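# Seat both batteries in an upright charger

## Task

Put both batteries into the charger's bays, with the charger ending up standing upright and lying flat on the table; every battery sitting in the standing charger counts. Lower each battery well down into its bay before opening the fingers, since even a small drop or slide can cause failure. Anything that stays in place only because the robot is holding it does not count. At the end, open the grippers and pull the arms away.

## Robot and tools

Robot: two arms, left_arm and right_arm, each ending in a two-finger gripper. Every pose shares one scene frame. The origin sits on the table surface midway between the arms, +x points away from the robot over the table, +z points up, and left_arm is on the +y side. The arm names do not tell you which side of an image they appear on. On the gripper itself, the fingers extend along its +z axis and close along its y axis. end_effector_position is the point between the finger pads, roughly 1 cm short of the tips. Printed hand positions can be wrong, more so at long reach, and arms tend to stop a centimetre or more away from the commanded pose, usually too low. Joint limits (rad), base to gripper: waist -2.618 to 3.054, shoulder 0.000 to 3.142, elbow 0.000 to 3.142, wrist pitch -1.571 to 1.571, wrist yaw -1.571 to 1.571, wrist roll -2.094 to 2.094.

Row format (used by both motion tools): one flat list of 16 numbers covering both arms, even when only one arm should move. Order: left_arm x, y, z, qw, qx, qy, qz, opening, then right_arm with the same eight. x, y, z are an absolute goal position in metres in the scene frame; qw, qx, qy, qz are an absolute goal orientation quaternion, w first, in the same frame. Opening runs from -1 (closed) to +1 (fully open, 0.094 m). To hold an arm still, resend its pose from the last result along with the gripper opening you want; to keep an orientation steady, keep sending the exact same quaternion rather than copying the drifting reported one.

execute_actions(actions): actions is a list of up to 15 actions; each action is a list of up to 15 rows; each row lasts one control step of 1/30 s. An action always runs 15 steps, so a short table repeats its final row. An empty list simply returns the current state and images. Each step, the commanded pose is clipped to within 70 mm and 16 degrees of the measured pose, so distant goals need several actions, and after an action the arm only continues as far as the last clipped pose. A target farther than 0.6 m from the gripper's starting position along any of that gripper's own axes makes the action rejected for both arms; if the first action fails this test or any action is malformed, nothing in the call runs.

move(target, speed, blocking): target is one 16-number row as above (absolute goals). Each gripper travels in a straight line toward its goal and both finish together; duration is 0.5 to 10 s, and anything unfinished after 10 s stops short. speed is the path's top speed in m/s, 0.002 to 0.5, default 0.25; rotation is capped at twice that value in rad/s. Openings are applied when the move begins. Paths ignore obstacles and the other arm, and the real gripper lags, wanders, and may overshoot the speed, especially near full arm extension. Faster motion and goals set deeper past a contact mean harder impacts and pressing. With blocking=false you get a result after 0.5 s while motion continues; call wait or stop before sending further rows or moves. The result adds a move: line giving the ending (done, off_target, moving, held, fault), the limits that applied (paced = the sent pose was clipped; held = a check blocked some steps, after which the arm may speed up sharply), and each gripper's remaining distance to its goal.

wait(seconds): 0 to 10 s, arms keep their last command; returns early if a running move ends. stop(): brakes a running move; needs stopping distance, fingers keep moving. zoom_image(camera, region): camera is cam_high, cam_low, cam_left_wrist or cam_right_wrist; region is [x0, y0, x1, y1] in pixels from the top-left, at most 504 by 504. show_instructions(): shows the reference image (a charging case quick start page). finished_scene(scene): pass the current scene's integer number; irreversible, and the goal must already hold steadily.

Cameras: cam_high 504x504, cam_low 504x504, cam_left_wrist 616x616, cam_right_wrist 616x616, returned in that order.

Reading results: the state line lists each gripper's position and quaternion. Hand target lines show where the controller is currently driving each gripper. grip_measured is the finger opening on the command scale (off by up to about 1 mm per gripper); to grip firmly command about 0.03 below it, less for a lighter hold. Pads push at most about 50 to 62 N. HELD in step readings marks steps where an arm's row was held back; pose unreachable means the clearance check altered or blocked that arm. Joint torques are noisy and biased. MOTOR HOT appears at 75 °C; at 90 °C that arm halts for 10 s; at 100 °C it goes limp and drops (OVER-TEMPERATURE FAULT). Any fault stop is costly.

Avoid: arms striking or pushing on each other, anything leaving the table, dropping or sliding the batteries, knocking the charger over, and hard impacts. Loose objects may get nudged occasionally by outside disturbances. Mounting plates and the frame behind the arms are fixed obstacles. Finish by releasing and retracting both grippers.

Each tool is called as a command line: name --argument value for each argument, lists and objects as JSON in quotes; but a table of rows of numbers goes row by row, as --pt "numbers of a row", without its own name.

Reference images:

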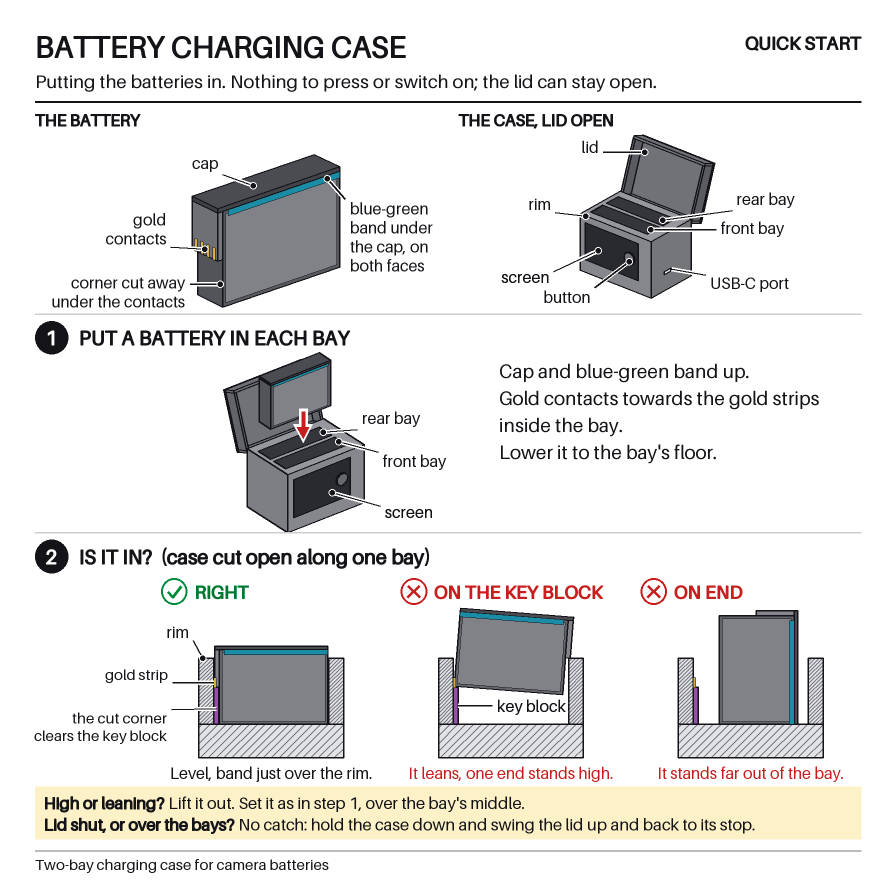

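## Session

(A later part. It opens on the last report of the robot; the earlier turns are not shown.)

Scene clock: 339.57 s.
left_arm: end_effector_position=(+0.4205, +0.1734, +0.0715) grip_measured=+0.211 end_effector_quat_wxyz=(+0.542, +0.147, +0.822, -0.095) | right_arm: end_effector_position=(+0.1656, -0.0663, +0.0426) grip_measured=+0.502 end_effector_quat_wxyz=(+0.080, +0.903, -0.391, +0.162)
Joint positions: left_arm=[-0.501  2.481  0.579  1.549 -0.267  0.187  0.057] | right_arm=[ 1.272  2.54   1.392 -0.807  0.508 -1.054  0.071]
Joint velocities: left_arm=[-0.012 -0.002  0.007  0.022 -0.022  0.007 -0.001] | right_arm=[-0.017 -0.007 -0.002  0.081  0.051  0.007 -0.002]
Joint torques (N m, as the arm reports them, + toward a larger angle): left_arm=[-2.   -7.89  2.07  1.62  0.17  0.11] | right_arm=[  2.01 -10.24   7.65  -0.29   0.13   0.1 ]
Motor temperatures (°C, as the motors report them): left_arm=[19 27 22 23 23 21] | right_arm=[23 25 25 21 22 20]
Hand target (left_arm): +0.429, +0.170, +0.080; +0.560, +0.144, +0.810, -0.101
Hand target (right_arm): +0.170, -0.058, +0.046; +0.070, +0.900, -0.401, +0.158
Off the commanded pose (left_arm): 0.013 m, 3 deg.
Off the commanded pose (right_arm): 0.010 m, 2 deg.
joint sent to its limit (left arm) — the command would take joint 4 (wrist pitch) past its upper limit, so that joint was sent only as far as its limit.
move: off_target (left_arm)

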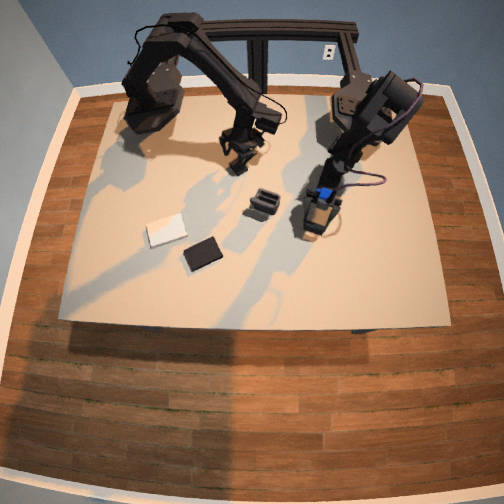

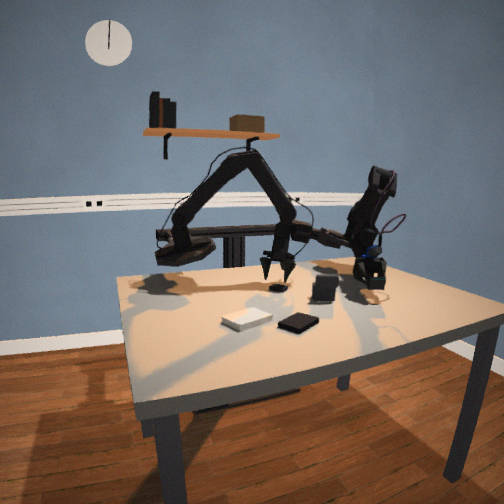

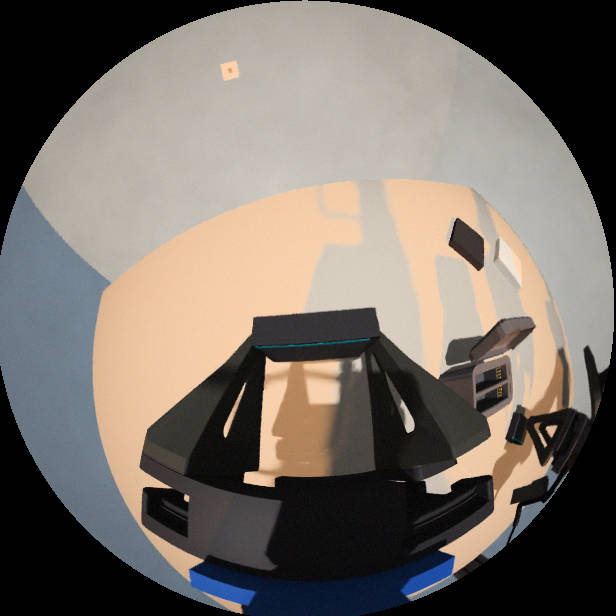

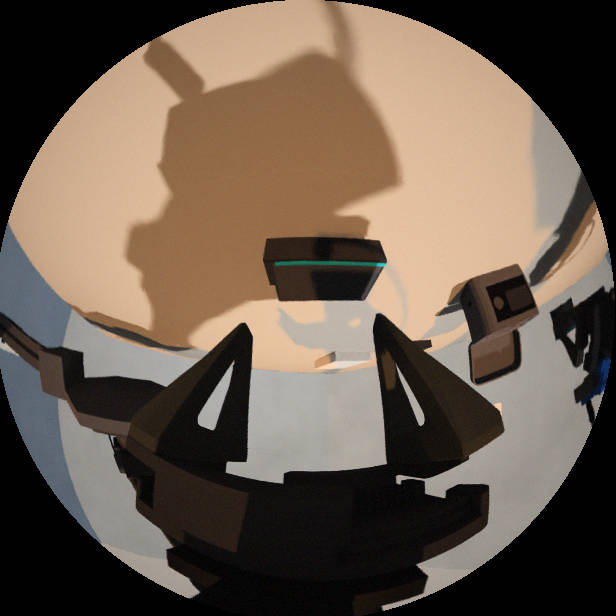

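move --target '[0.49,0.15,0.055,0.565,0.142,0.807,-0.100,0.16, 0.164,-0.044,0.028,-0.071,-0.900,0.401,-0.159,0.5]' --speed 0.08

Scene clock: 348.67 s.
left_arm: end_effector_position=(+0.4812, +0.1531, +0.0489) grip_measured=+0.211 end_effector_quat_wxyz=(+0.553, +0.142, +0.815, -0.096) | right_arm: end_effector_position=(+0.1638, -0.0582, +0.0236) grip_measured=+0.502 end_effector_quat_wxyz=(+0.088, +0.899, -0.397, +0.161)
Joint positions: left_arm=[-0.445  2.595  0.867  1.408 -0.214  0.208  0.057] | right_arm=[ 1.272  2.624  1.456 -0.808  0.502 -1.034  0.071]
Joint velocities: left_arm=[-0.032 -0.002  0.002 -0.037 -0.037  0.022 -0.   ] | right_arm=[-0.002 -0.002 -0.007 -0.037  0.007 -0.022  0.   ]
Joint torques (N m, as the arm reports them, + toward a larger angle): left_arm=[-2.41 -9.73  3.08  1.47  0.2   0.07] | right_arm=[  3.57 -10.76   7.52  -0.23   0.13   0.06]
Motor temperatures (°C, as the motors report them): left_arm=[19 27 22 24 23 21] | right_arm=[23 25 25 21 22 20]
Hand target (left_arm): +0.489, +0.150, +0.055; +0.565, +0.142, +0.807, -0.100
Hand target (right_arm): +0.164, -0.044, +0.028; +0.071, +0.900, -0.401, +0.159
Off the commanded pose (left_arm): 0.011 m, 2 deg.
Off the commanded pose (right_arm): 0.015 m, 2 deg.
move: off_target (left_arm, right_arm)

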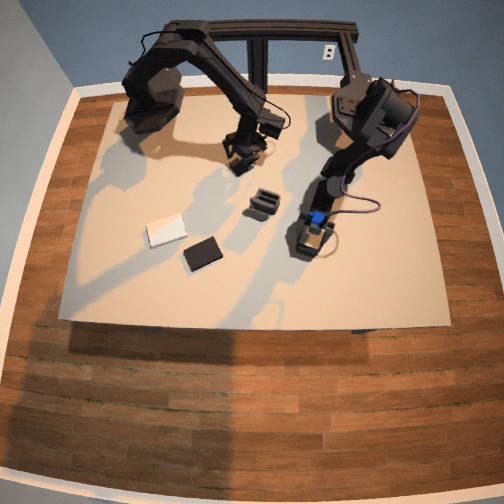

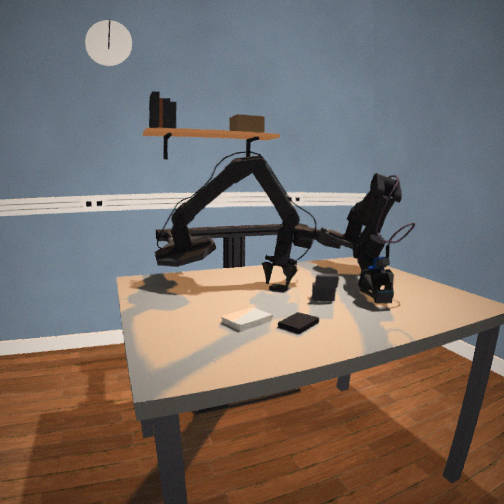

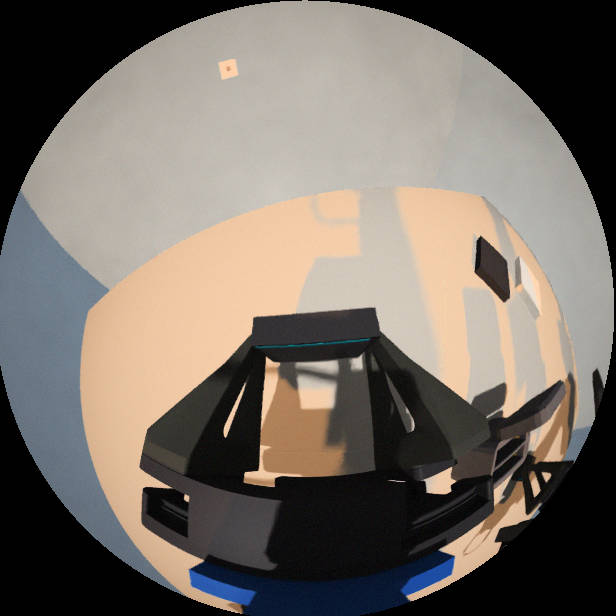

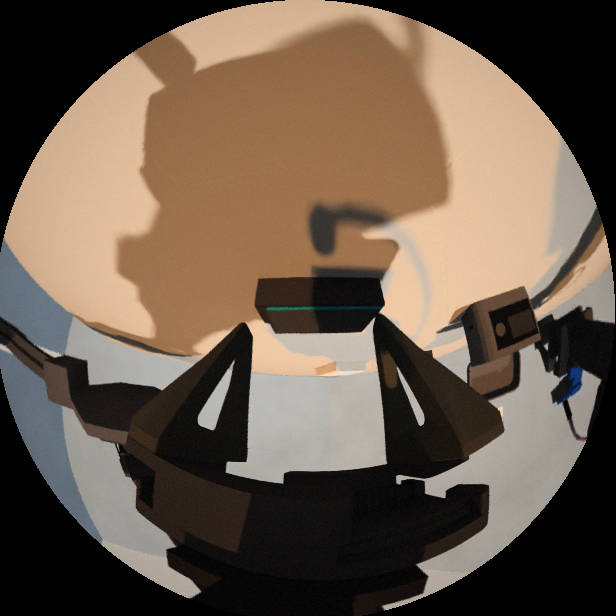

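move --target '[0.49,0.15,0.042,0.579,0.140,0.797,-0.102,0.16, 0.163,-0.036,0.020,-0.071,-0.900,0.401,-0.159,0.5]' --speed 0.03

zoom_image --camera "cam_low" --region '[320, 230, 440, 330]'

Scene clock: 358.27 s.
left_arm: end_effector_position=(+0.4780, +0.1528, +0.0297) grip_measured=+0.211 end_effector_quat_wxyz=(+0.556, +0.146, +0.813, -0.097) | right_arm: end_effector_position=(+0.1647, -0.0505, +0.0151) grip_measured=+0.502 end_effector_quat_wxyz=(+0.087, +0.898, -0.399, +0.160)
Joint positions: left_arm=[-0.431  2.678  0.896  1.467 -0.195  0.219  0.057] | right_arm=[ 1.272  2.667  1.499 -0.808  0.501 -1.028  0.071]
Joint velocities: left_arm=[ 0.007 -0.002 -0.002  0.022 -0.037  0.007  0.001] | right_arm=[ 0.007  0.007 -0.002 -0.066 -0.007  0.066  0.   ]
Joint torques (N m, as the arm reports them, + toward a larger angle): left_arm=[-2.34 -9.76  2.96  1.7   0.19  0.09] | right_arm=[  4.12 -10.87   7.71  -0.25   0.1    0.09]
Motor temperatures (°C, as the motors report them): left_arm=[19 28 22 25 23 21] | right_arm=[23 26 25 21 22 20]
Hand target (left_arm): +0.489, +0.150, +0.042; +0.579, +0.140, +0.797, -0.102
Hand target (right_arm): +0.163, -0.036, +0.020; +0.071, +0.900, -0.401, +0.159
Off the commanded pose (left_arm): 0.017 m, 3 deg.
Off the commanded pose (right_arm): 0.015 m, 2 deg.
move: off_target (left_arm, right_arm)

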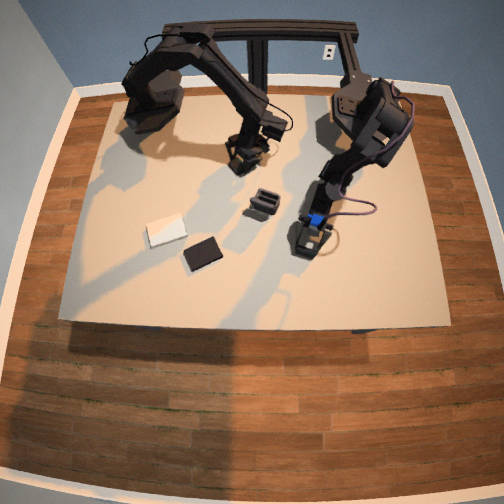

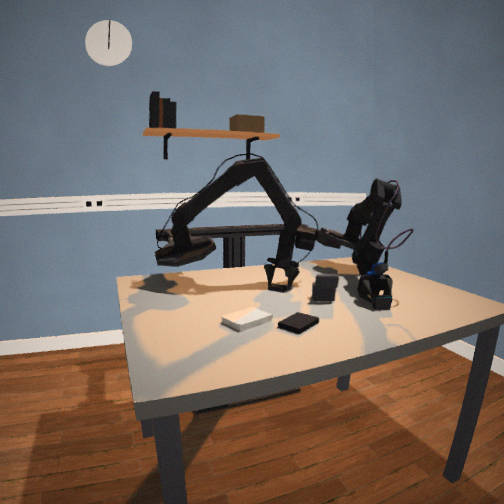

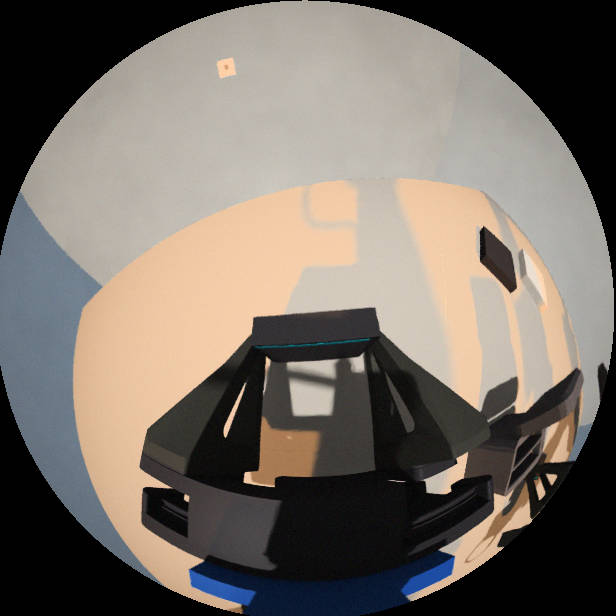

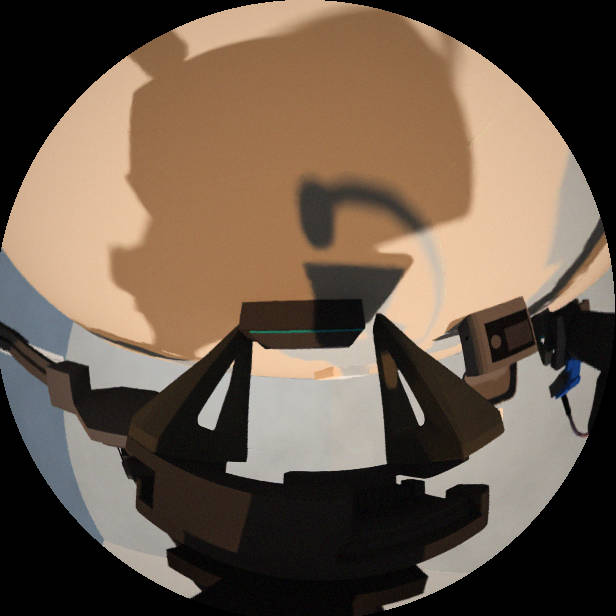

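Region (320, 230, 440, 330) of cam_low's 504x504 image, scaled by 4.200, with more detail than that image has.

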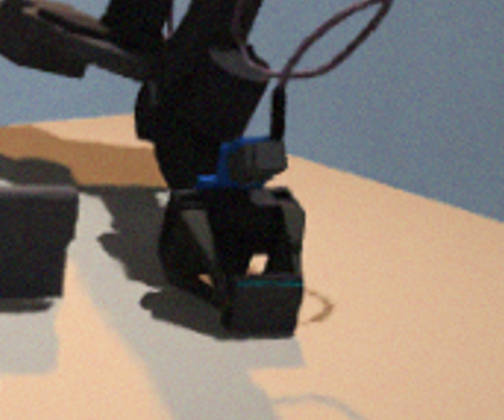

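move --target '[0.49,0.15,0.039,0.579,0.140,0.797,-0.102,0.16, 0.163,-0.038,0.017,-0.071,-0.900,0.401,-0.159,0.5]' --speed 0.01

zoom_image --camera "cam_low" --region '[340, 270, 420, 325]'

Scene clock: 367.93 s.
left_arm: end_effector_position=(+0.4764, +0.1523, +0.0275) grip_measured=+0.211 end_effector_quat_wxyz=(+0.555, +0.147, +0.813, -0.098) | right_arm: end_effector_position=(+0.1647, -0.0505, +0.0151) grip_measured=+0.502 end_effector_quat_wxyz=(+0.087, +0.898, -0.400, +0.160)
Joint positions: left_arm=[-0.431  2.688  0.896  1.475 -0.192  0.22   0.057] | right_arm=[ 1.272  2.667  1.499 -0.808  0.501 -1.028  0.071]
Joint velocities: left_arm=[-0.017 -0.007  0.012 -0.007 -0.037  0.051  0.001] | right_arm=[ 0.002 -0.012  0.012 -0.022  0.066 -0.037 -0.001]
Joint torques (N m, as the arm reports them, + toward a larger angle): left_arm=[-2.28 -9.54  3.23  1.67  0.16  0.07] | right_arm=[  3.75 -10.76   6.55  -0.11   0.11   0.05]
Motor temperatures (°C, as the motors report them): left_arm=[19 28 22 26 23 21] | right_arm=[23 26 25 21 22 20]
Hand target (left_arm): +0.489, +0.150, +0.039; +0.579, +0.140, +0.797, -0.102
Hand target (right_arm): +0.163, -0.038, +0.017; +0.071, +0.900, -0.401, +0.159
Off the commanded pose (left_arm): 0.018 m, 3 deg.
Off the commanded pose (right_arm): 0.013 m, 2 deg.
move: off_target (left_arm, right_arm)

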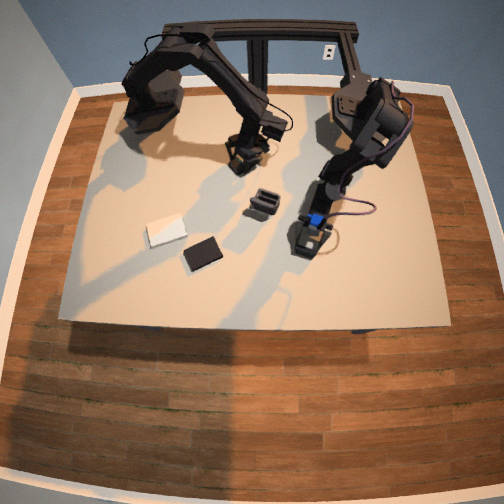

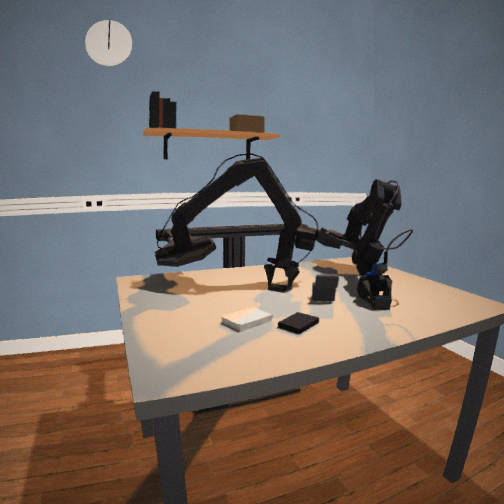

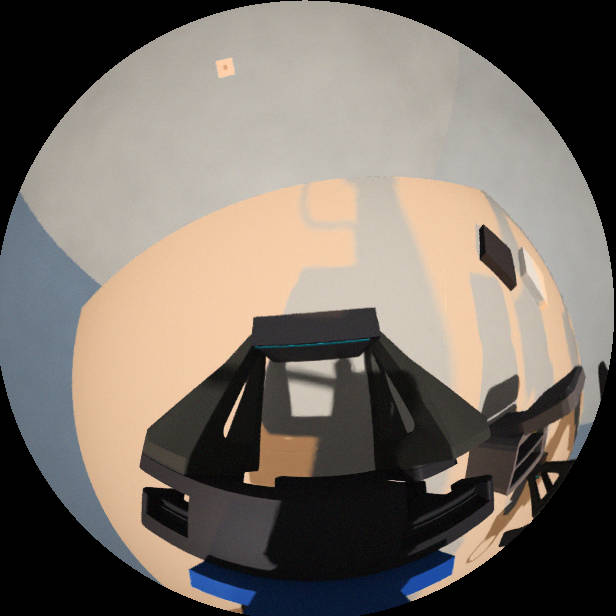

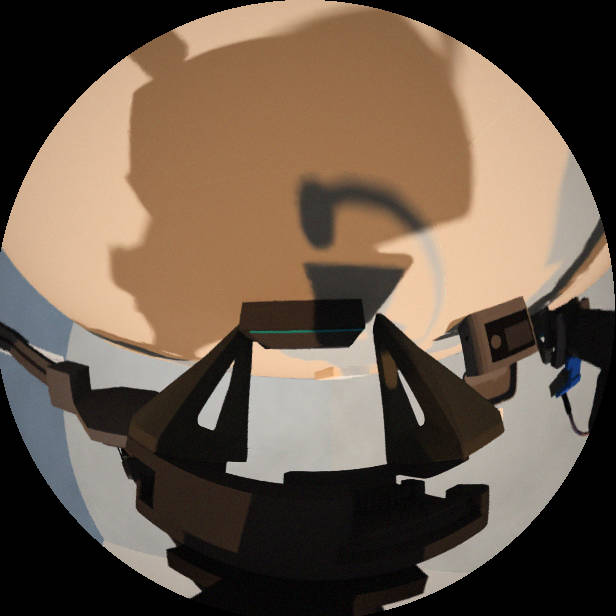

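Region (340, 270, 420, 325) of cam_low's 504x504 image, scaled by 6.300, with more detail than that image has; it fills the top 346 rows of this view, and the rest is white.

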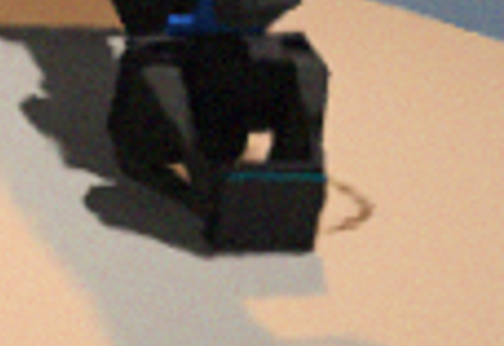

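move --target '[0.49,0.15,0.035,0.579,0.140,0.797,-0.102,0.16, 0.158,-0.050,0.030,-0.071,-0.900,0.401,-0.159,0.5]' --speed 0.015

Scene clock: 375.33 s.
left_arm: end_effector_position=(+0.4800, +0.1518, +0.0265) grip_measured=+0.211 end_effector_quat_wxyz=(+0.561, +0.145, +0.809, -0.099) | right_arm: end_effector_position=(+0.1598, -0.0577, +0.0195) grip_measured=+0.502 end_effector_quat_wxyz=(+0.091, +0.899, -0.397, +0.161)
Joint positions: left_arm=[-0.427  2.704  0.915  1.488 -0.187  0.221  0.057] | right_arm=[ 1.28   2.639  1.459 -0.806  0.499 -1.023  0.071]
Joint velocities: left_arm=[-0.007 -0.002  0.002  0.022 -0.051 -0.022  0.001] | right_arm=[ 0.002 -0.007  0.002  0.051 -0.051 -0.066 -0.001]
Joint torques (N m, as the arm reports them, + toward a larger angle): left_arm=[-2.37 -9.58  2.82  1.6   0.17  0.08] | right_arm=[  3.73 -13.62   3.25  -0.17   0.14   0.09]
Motor temperatures (°C, as the motors report them): left_arm=[19 28 22 26 23 21] | right_arm=[23 27 25 21 22 20]
Hand target (left_arm): +0.489, +0.150, +0.035; +0.579, +0.140, +0.797, -0.102
Hand target (right_arm): +0.158, -0.050, +0.030; +0.071, +0.899, -0.401, +0.159
Off the commanded pose (left_arm): 0.013 m, 3 deg.
Off the commanded pose (right_arm): 0.013 m, 2 deg.
move: off_target (left_arm, right_arm)

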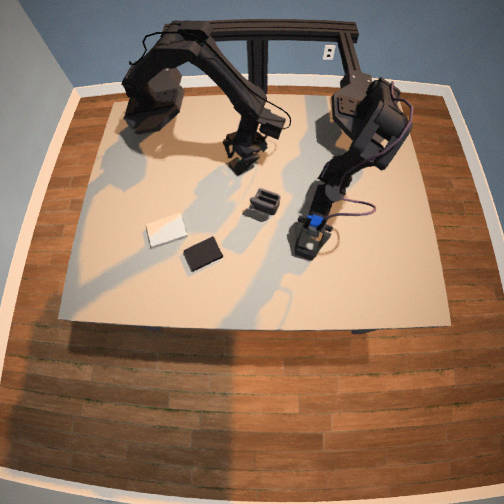

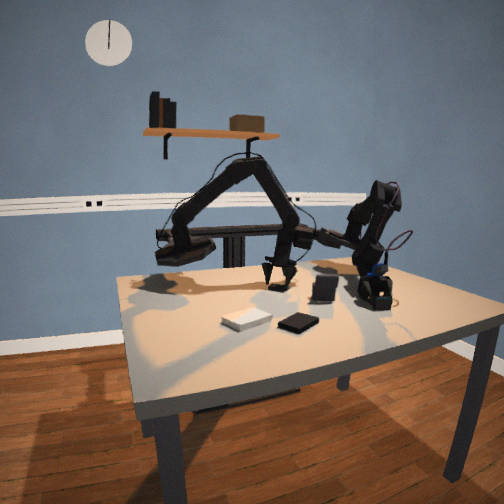

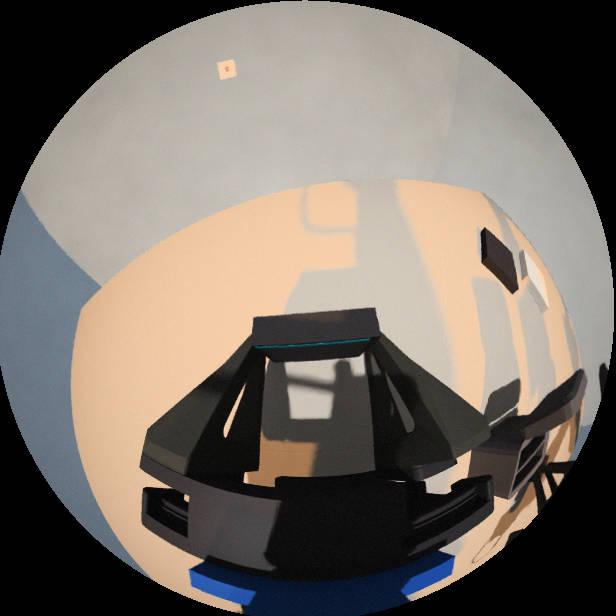

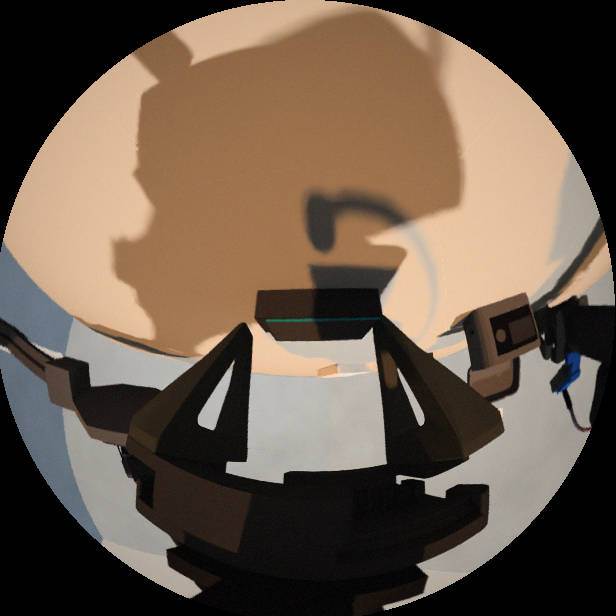

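move --target '[0.49,0.15,0.035,0.579,0.140,0.797,-0.102,0.16, 0.158,-0.050,0.019,-0.071,-0.900,0.401,-0.159,0.5]' --speed 0.015

zoom_image --camera "cam_low" --region '[340, 270, 420, 325]'

Scene clock: 382.27 s.
left_arm: end_effector_position=(+0.4800, +0.1518, +0.0265) grip_measured=+0.211 end_effector_quat_wxyz=(+0.561, +0.145, +0.809, -0.099) | right_arm: end_effector_position=(+0.1619, -0.0513, +0.0181) grip_measured=+0.502 end_effector_quat_wxyz=(+0.077, +0.898, -0.402, +0.160)
Joint positions: left_arm=[-0.427  2.704  0.915  1.488 -0.187  0.222  0.057] | right_arm=[ 1.28   2.639  1.459 -0.776  0.499 -1.022  0.071]
Joint velocities: left_arm=[ 0.007 -0.007  0.012  0.051  0.007 -0.007  0.   ] | right_arm=[ 0.017 -0.007 -0.012 -0.007 -0.007  0.066 -0.001]
Joint torques (N m, as the arm reports them, + toward a larger angle): left_arm=[-2.31 -9.62  2.71  1.62  0.18  0.09] | right_arm=[  3.29 -11.55   2.93  -0.09   0.14   0.02]
Motor temperatures (°C, as the motors report them): left_arm=[19 28 22 26 23 21] | right_arm=[23 28 24 21 22 20]
Hand target (left_arm): +0.490, +0.150, +0.035; +0.579, +0.140, +0.797, -0.102
Hand target (right_arm): +0.158, -0.050, +0.019; +0.071, +0.899, -0.401, +0.159
Off the commanded pose (left_arm): 0.013 m, 3 deg.
Off the commanded pose (right_arm): 0.004 m, 1 deg.
move: off_target (left_arm)

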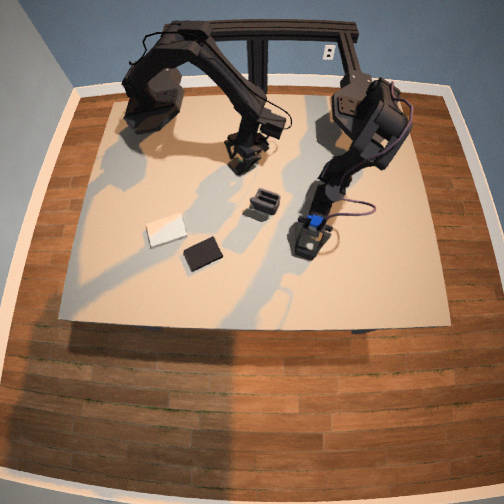

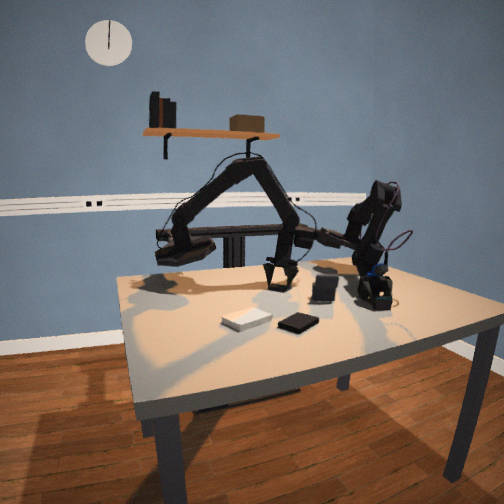

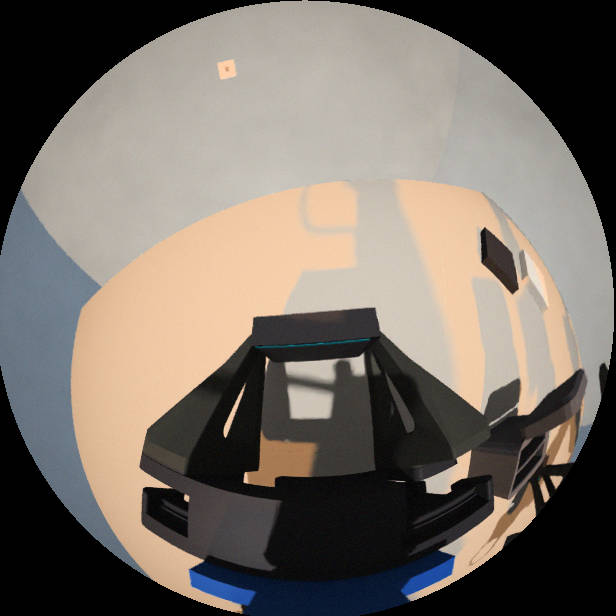

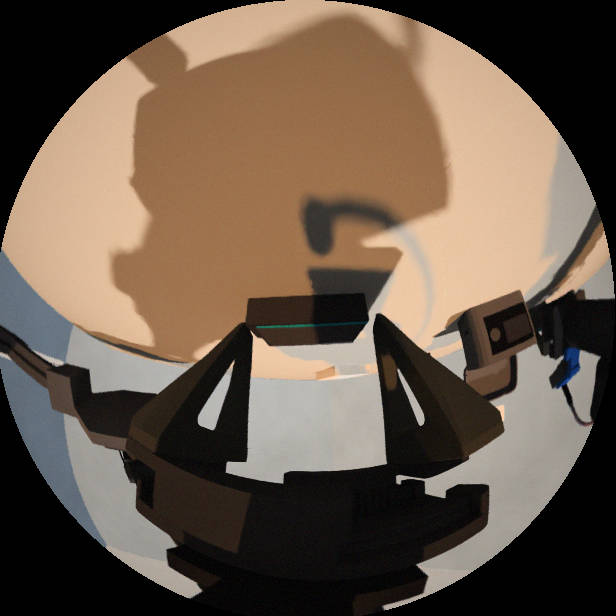

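Region (340, 270, 420, 325) of cam_low's 504x504 image, scaled by 6.300, with more detail than that image has; it fills the top 346 rows of this view, and the rest is white.

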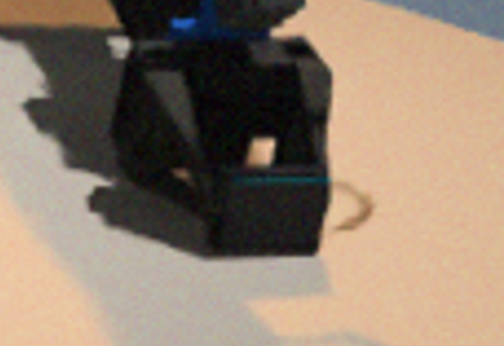

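move --target '[0.49,0.15,0.033,0.579,0.140,0.797,-0.102,0.16, 0.158,-0.051,0.012,-0.071,-0.900,0.401,-0.159,0.5]' --speed 0.015

Scene clock: 386.03 s.
left_arm: end_effector_position=(+0.4796, +0.1519, +0.0263) grip_measured=+0.211 end_effector_quat_wxyz=(+0.563, +0.145, +0.808, -0.099) | right_arm: end_effector_position=(+0.1635, -0.0465, +0.0172) grip_measured=+0.502 end_effector_quat_wxyz=(+0.066, +0.897, -0.406, +0.159)
Joint positions: left_arm=[-0.427  2.71   0.915  1.498 -0.186  0.223  0.057] | right_arm=[ 1.28   2.639  1.459 -0.753  0.499 -1.022  0.071]
Joint velocities: left_arm=[-0.007  0.007  0.002 -0.051  0.007 -0.022  0.001] | right_arm=[ 0.002 -0.002 -0.002  0.022 -0.007 -0.037 -0.   ]
Joint torques (N m, as the arm reports them, + toward a larger angle): left_arm=[-2.19 -9.38  3.08  1.59  0.19  0.04] | right_arm=[  2.83 -10.47   2.49  -0.04   0.17  -0.02]
Motor temperatures (°C, as the motors report them): left_arm=[19 28 22 27 23 21] | right_arm=[23 28 24 21 22 20]
Hand target (left_arm): +0.490, +0.150, +0.033; +0.579, +0.140, +0.797, -0.102
Hand target (right_arm): +0.158, -0.051, +0.012; +0.071, +0.899, -0.401, +0.159
Off the commanded pose (left_arm): 0.012 m, 2 deg.
Off the commanded pose (right_arm): 0.009 m, 1 deg.
move: off_target (left_arm)

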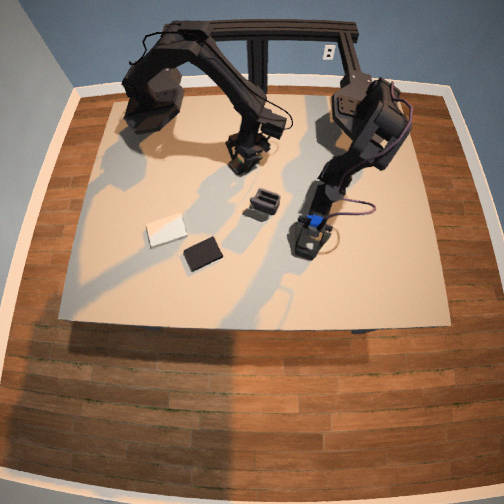

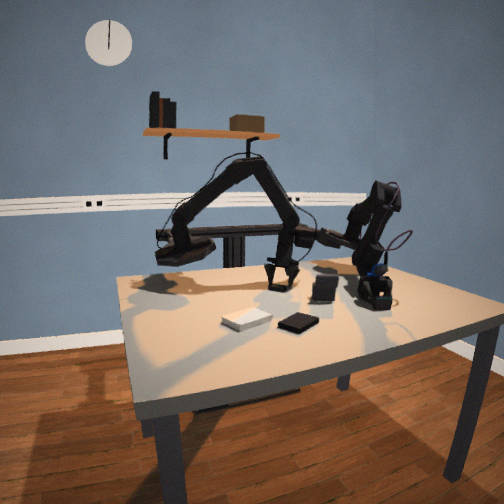

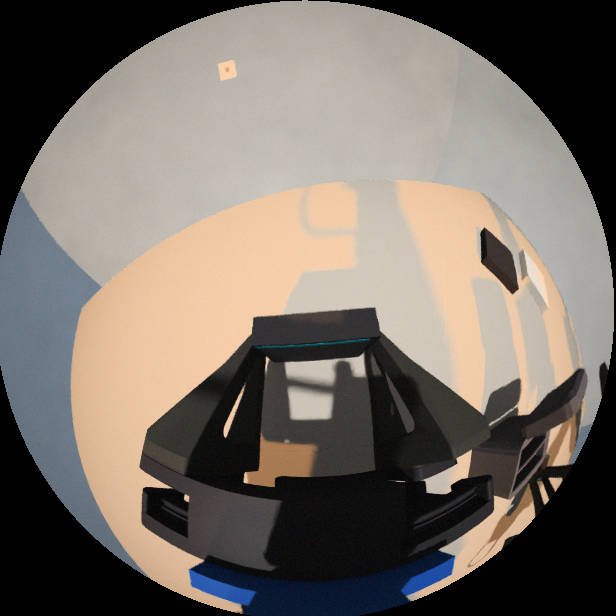

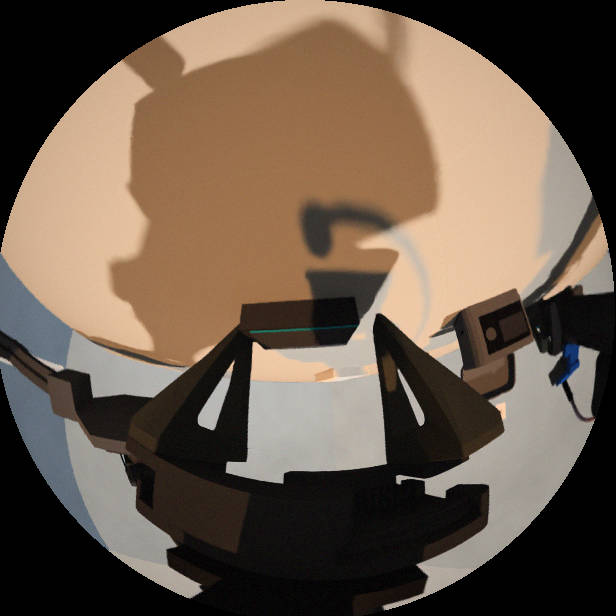

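execute_actions --actions '[]'

Scene clock: 402.53 s.
left_arm: end_effector_position=(+0.4795, +0.1519, +0.0263) grip_measured=+0.211 end_effector_quat_wxyz=(+0.563, +0.145, +0.808, -0.099) | right_arm: end_effector_position=(+0.1635, -0.0464, +0.0172) grip_measured=+0.502 end_effector_quat_wxyz=(+0.066, +0.897, -0.406, +0.159)
Joint positions: left_arm=[-0.427  2.71   0.915  1.499 -0.186  0.223  0.057] | right_arm=[ 1.28   2.639  1.459 -0.753  0.499 -1.022  0.071]
Joint velocities: left_arm=[-0.027 -0.012 -0.022 -0.022 -0.022 -0.037 -0.001] | right_arm=[-0.007 -0.012 -0.012  0.051 -0.022 -0.037 -0.003]
Joint torques (N m, as the arm reports them, + toward a larger angle): left_arm=[-2.29 -9.41  3.13  1.57  0.19  0.07] | right_arm=[  2.95 -10.54   2.53  -0.03   0.16  -0.02]
Motor temperatures (°C, as the motors report them): left_arm=[19 28 22 27 23 21] | right_arm=[23 27 24 21 22 20]
Hand target (left_arm): +0.489, +0.150, +0.033; +0.579, +0.140, +0.797, -0.102
Hand target (right_arm): +0.158, -0.051, +0.012; +0.071, +0.899, -0.401, +0.159
Off the commanded pose (left_arm): 0.013 m, 2 deg.
Off the commanded pose (right_arm): 0.009 m, 1 deg.

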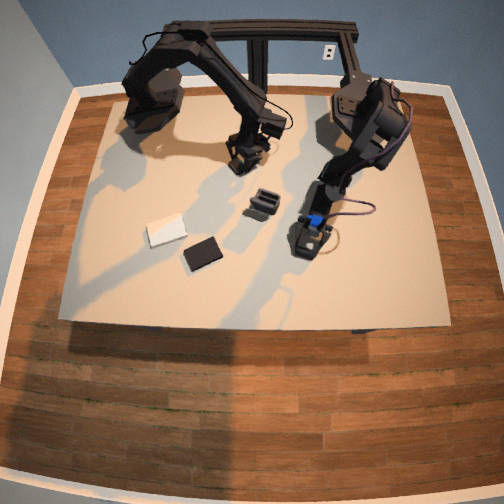

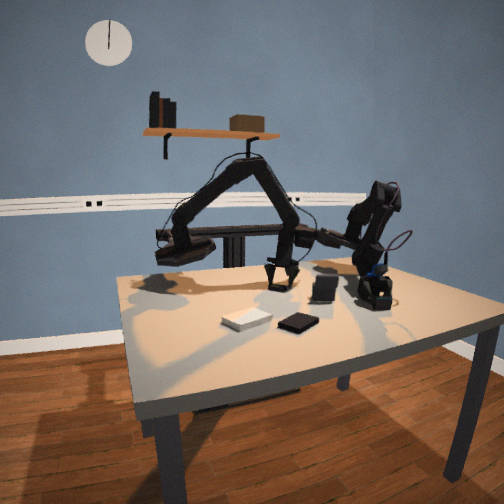

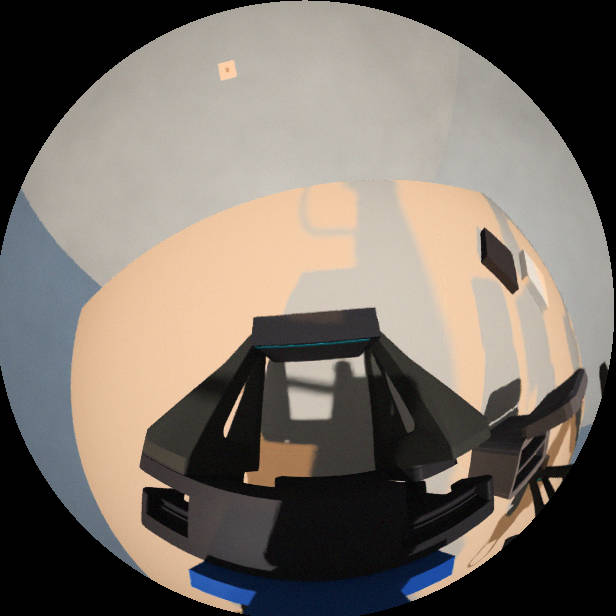

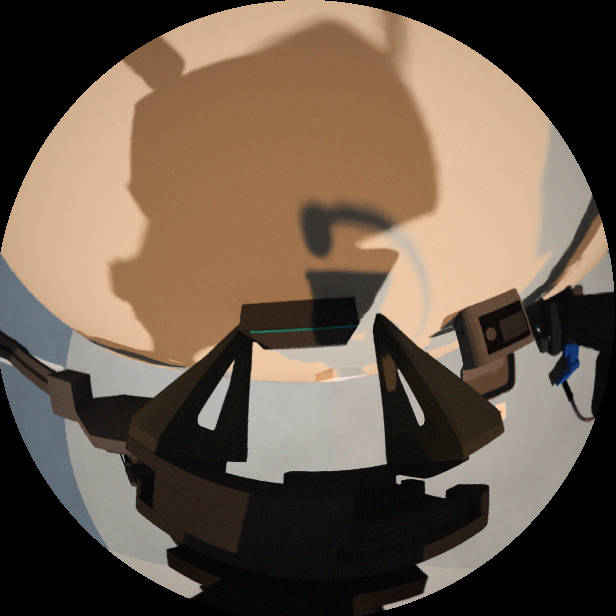

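move --target '[0.50,0.145,0.055,0.6,0.14,0.78,-0.105,0.16, 0.155,-0.054,0.035,0.071,0.899,-0.401,0.159,0.5]' --speed 0.06

move --target '[0.555,0.125,0.05,0.650,0.132,0.740,-0.115,0.16, 0.155,-0.054,0.006,0.071,0.899,-0.401,0.159,0.5]' --speed 0.05

Scene clock: 431.93 s.
left_arm: end_effector_position=(+0.4793, +0.1511, +0.0264) grip_measured=+0.211 end_effector_quat_wxyz=(+0.564, +0.150, +0.806, -0.098) | right_arm: end_effector_position=(+0.1594, -0.0547, +0.0239) grip_measured=+0.502 end_effector_quat_wxyz=(+0.076, +0.898, -0.403, +0.160)
Joint positions: left_arm=[-0.427  2.71   0.915  1.499 -0.182  0.233  0.057] | right_arm=[ 1.286  2.612  1.434 -0.777  0.497 -1.016  0.071]
Joint velocities: left_arm=[-0.022 -0.017  0.002  0.051  0.022 -0.022 -0.001] | right_arm=[-0.007  0.017 -0.002 -0.066  0.037 -0.022 -0.001]
Joint torques (N m, as the arm reports them, + toward a larger angle): left_arm=[ -3.12 -12.75   3.48   1.67   0.18   0.1 ] | right_arm=[  3.8  -13.26   3.37  -0.38   0.14   0.06]
Motor temperatures (°C, as the motors report them): left_arm=[19 29 22 28 23 21] | right_arm=[23 27 24 20 22 20]
Hand target (left_arm): +0.499, +0.146, +0.056; +0.600, +0.141, +0.780, -0.106
Hand target (right_arm): +0.155, -0.054, +0.035; +0.071, +0.899, -0.401, +0.159
Off the commanded pose (left_arm): 0.036 m, 5 deg.
Off the commanded pose (right_arm): 0.012 m, 1 deg.
move: off_target (left_arm, right_arm)

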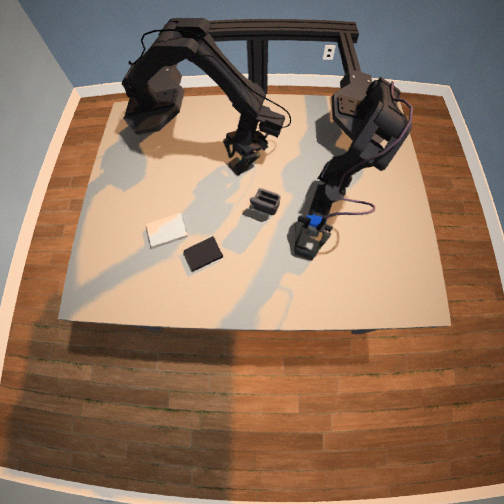

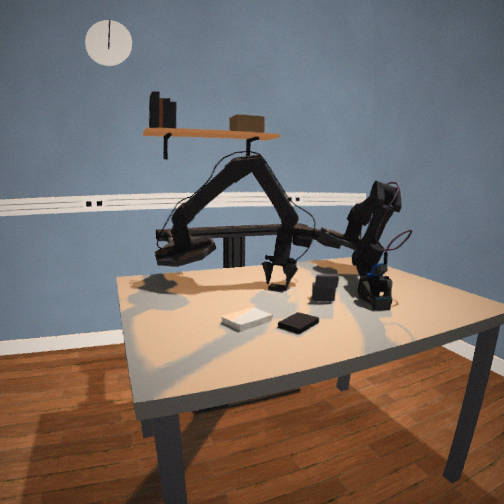

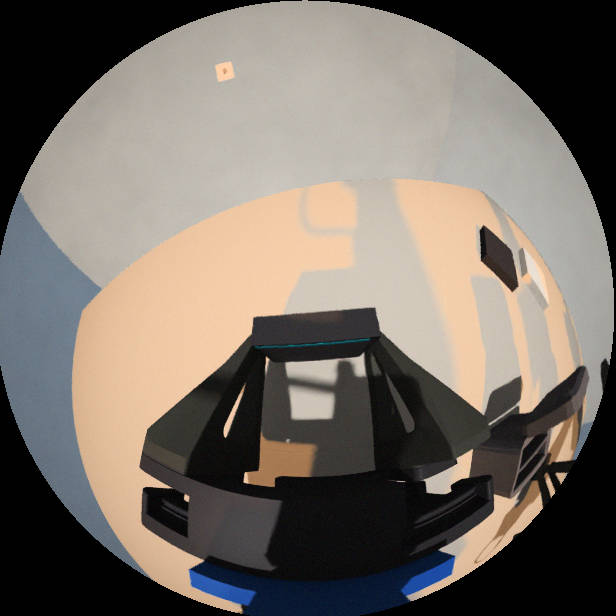

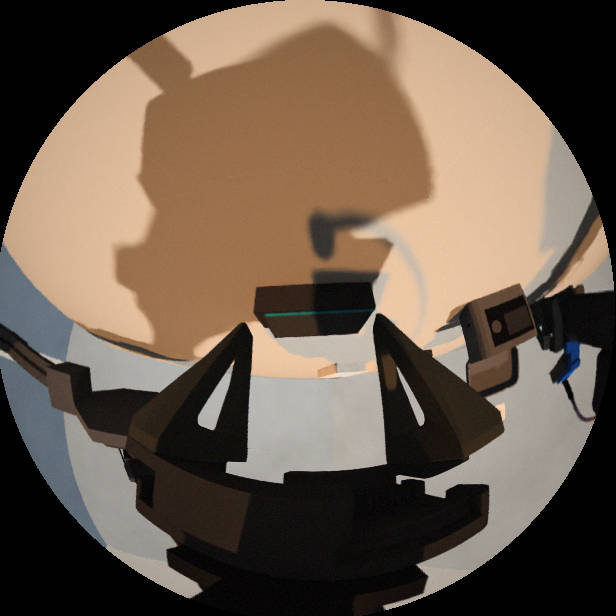

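Scene clock: 434.43 s.
left_arm: end_effector_position=(+0.5463, +0.1274, +0.0414) grip_measured=+0.211 end_effector_quat_wxyz=(+0.637, +0.132, +0.751, -0.113) | right_arm: end_effector_position=(+0.1577, -0.0525, +0.0112) grip_measured=+0.502 end_effector_quat_wxyz=(+0.072, +0.898, -0.404, +0.160)
Joint positions: left_arm=[-0.4    2.84   1.236  1.496 -0.116  0.252  0.057] | right_arm=[ 1.286  2.645  1.434 -0.737  0.497 -1.016  0.071]
Joint velocities: left_arm=[ 0.007  0.017 -0.002  0.022 -0.051 -0.051 -0.   ] | right_arm=[-0.032  0.007 -0.007 -0.022 -0.007  0.037 -0.001]
Joint torques (N m, as the arm reports them, + toward a larger angle): left_arm=[ -2.84 -11.49   3.8    1.5    0.24   0.09] | right_arm=[  2.56 -10.39   2.76   0.05   0.14  -0.07]
Motor temperatures (°C, as the motors report them): left_arm=[19 29 22 28 23 21] | right_arm=[23 27 24 20 22 20]
Hand target (left_arm): +0.554, +0.125, +0.050; +0.650, +0.133, +0.740, -0.116
Hand target (right_arm): +0.155, -0.054, +0.006; +0.071, +0.899, -0.401, +0.159
Off the commanded pose (left_arm): 0.012 m, 2 deg.
Off the commanded pose (right_arm): 0.006 m, 0 deg.
move: off_target (left_arm)

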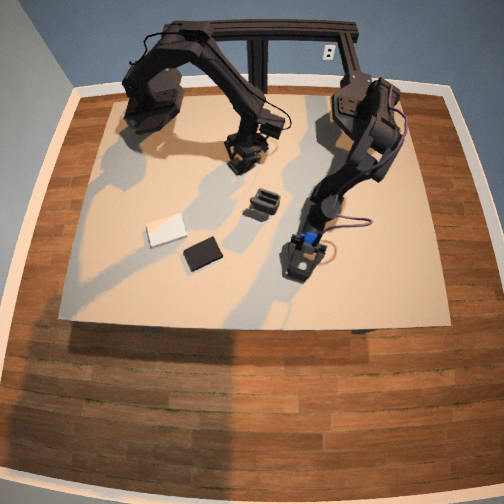

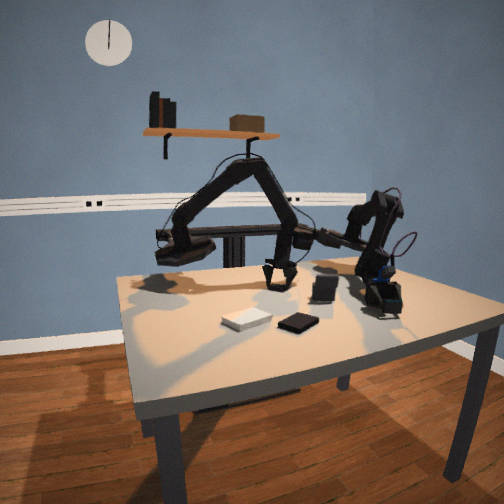

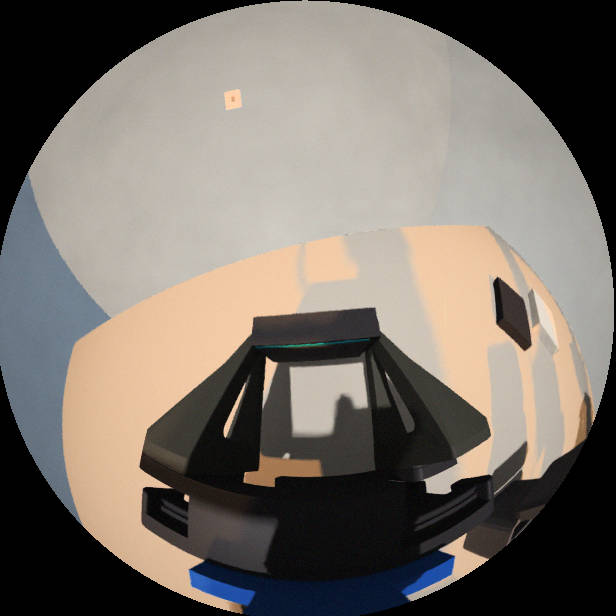

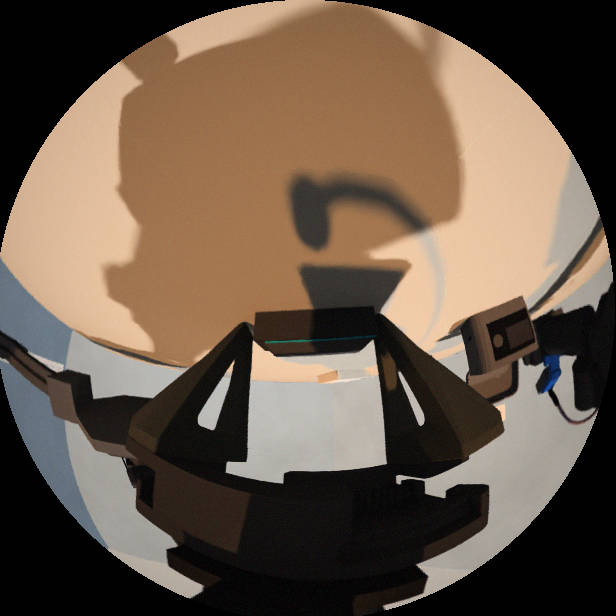

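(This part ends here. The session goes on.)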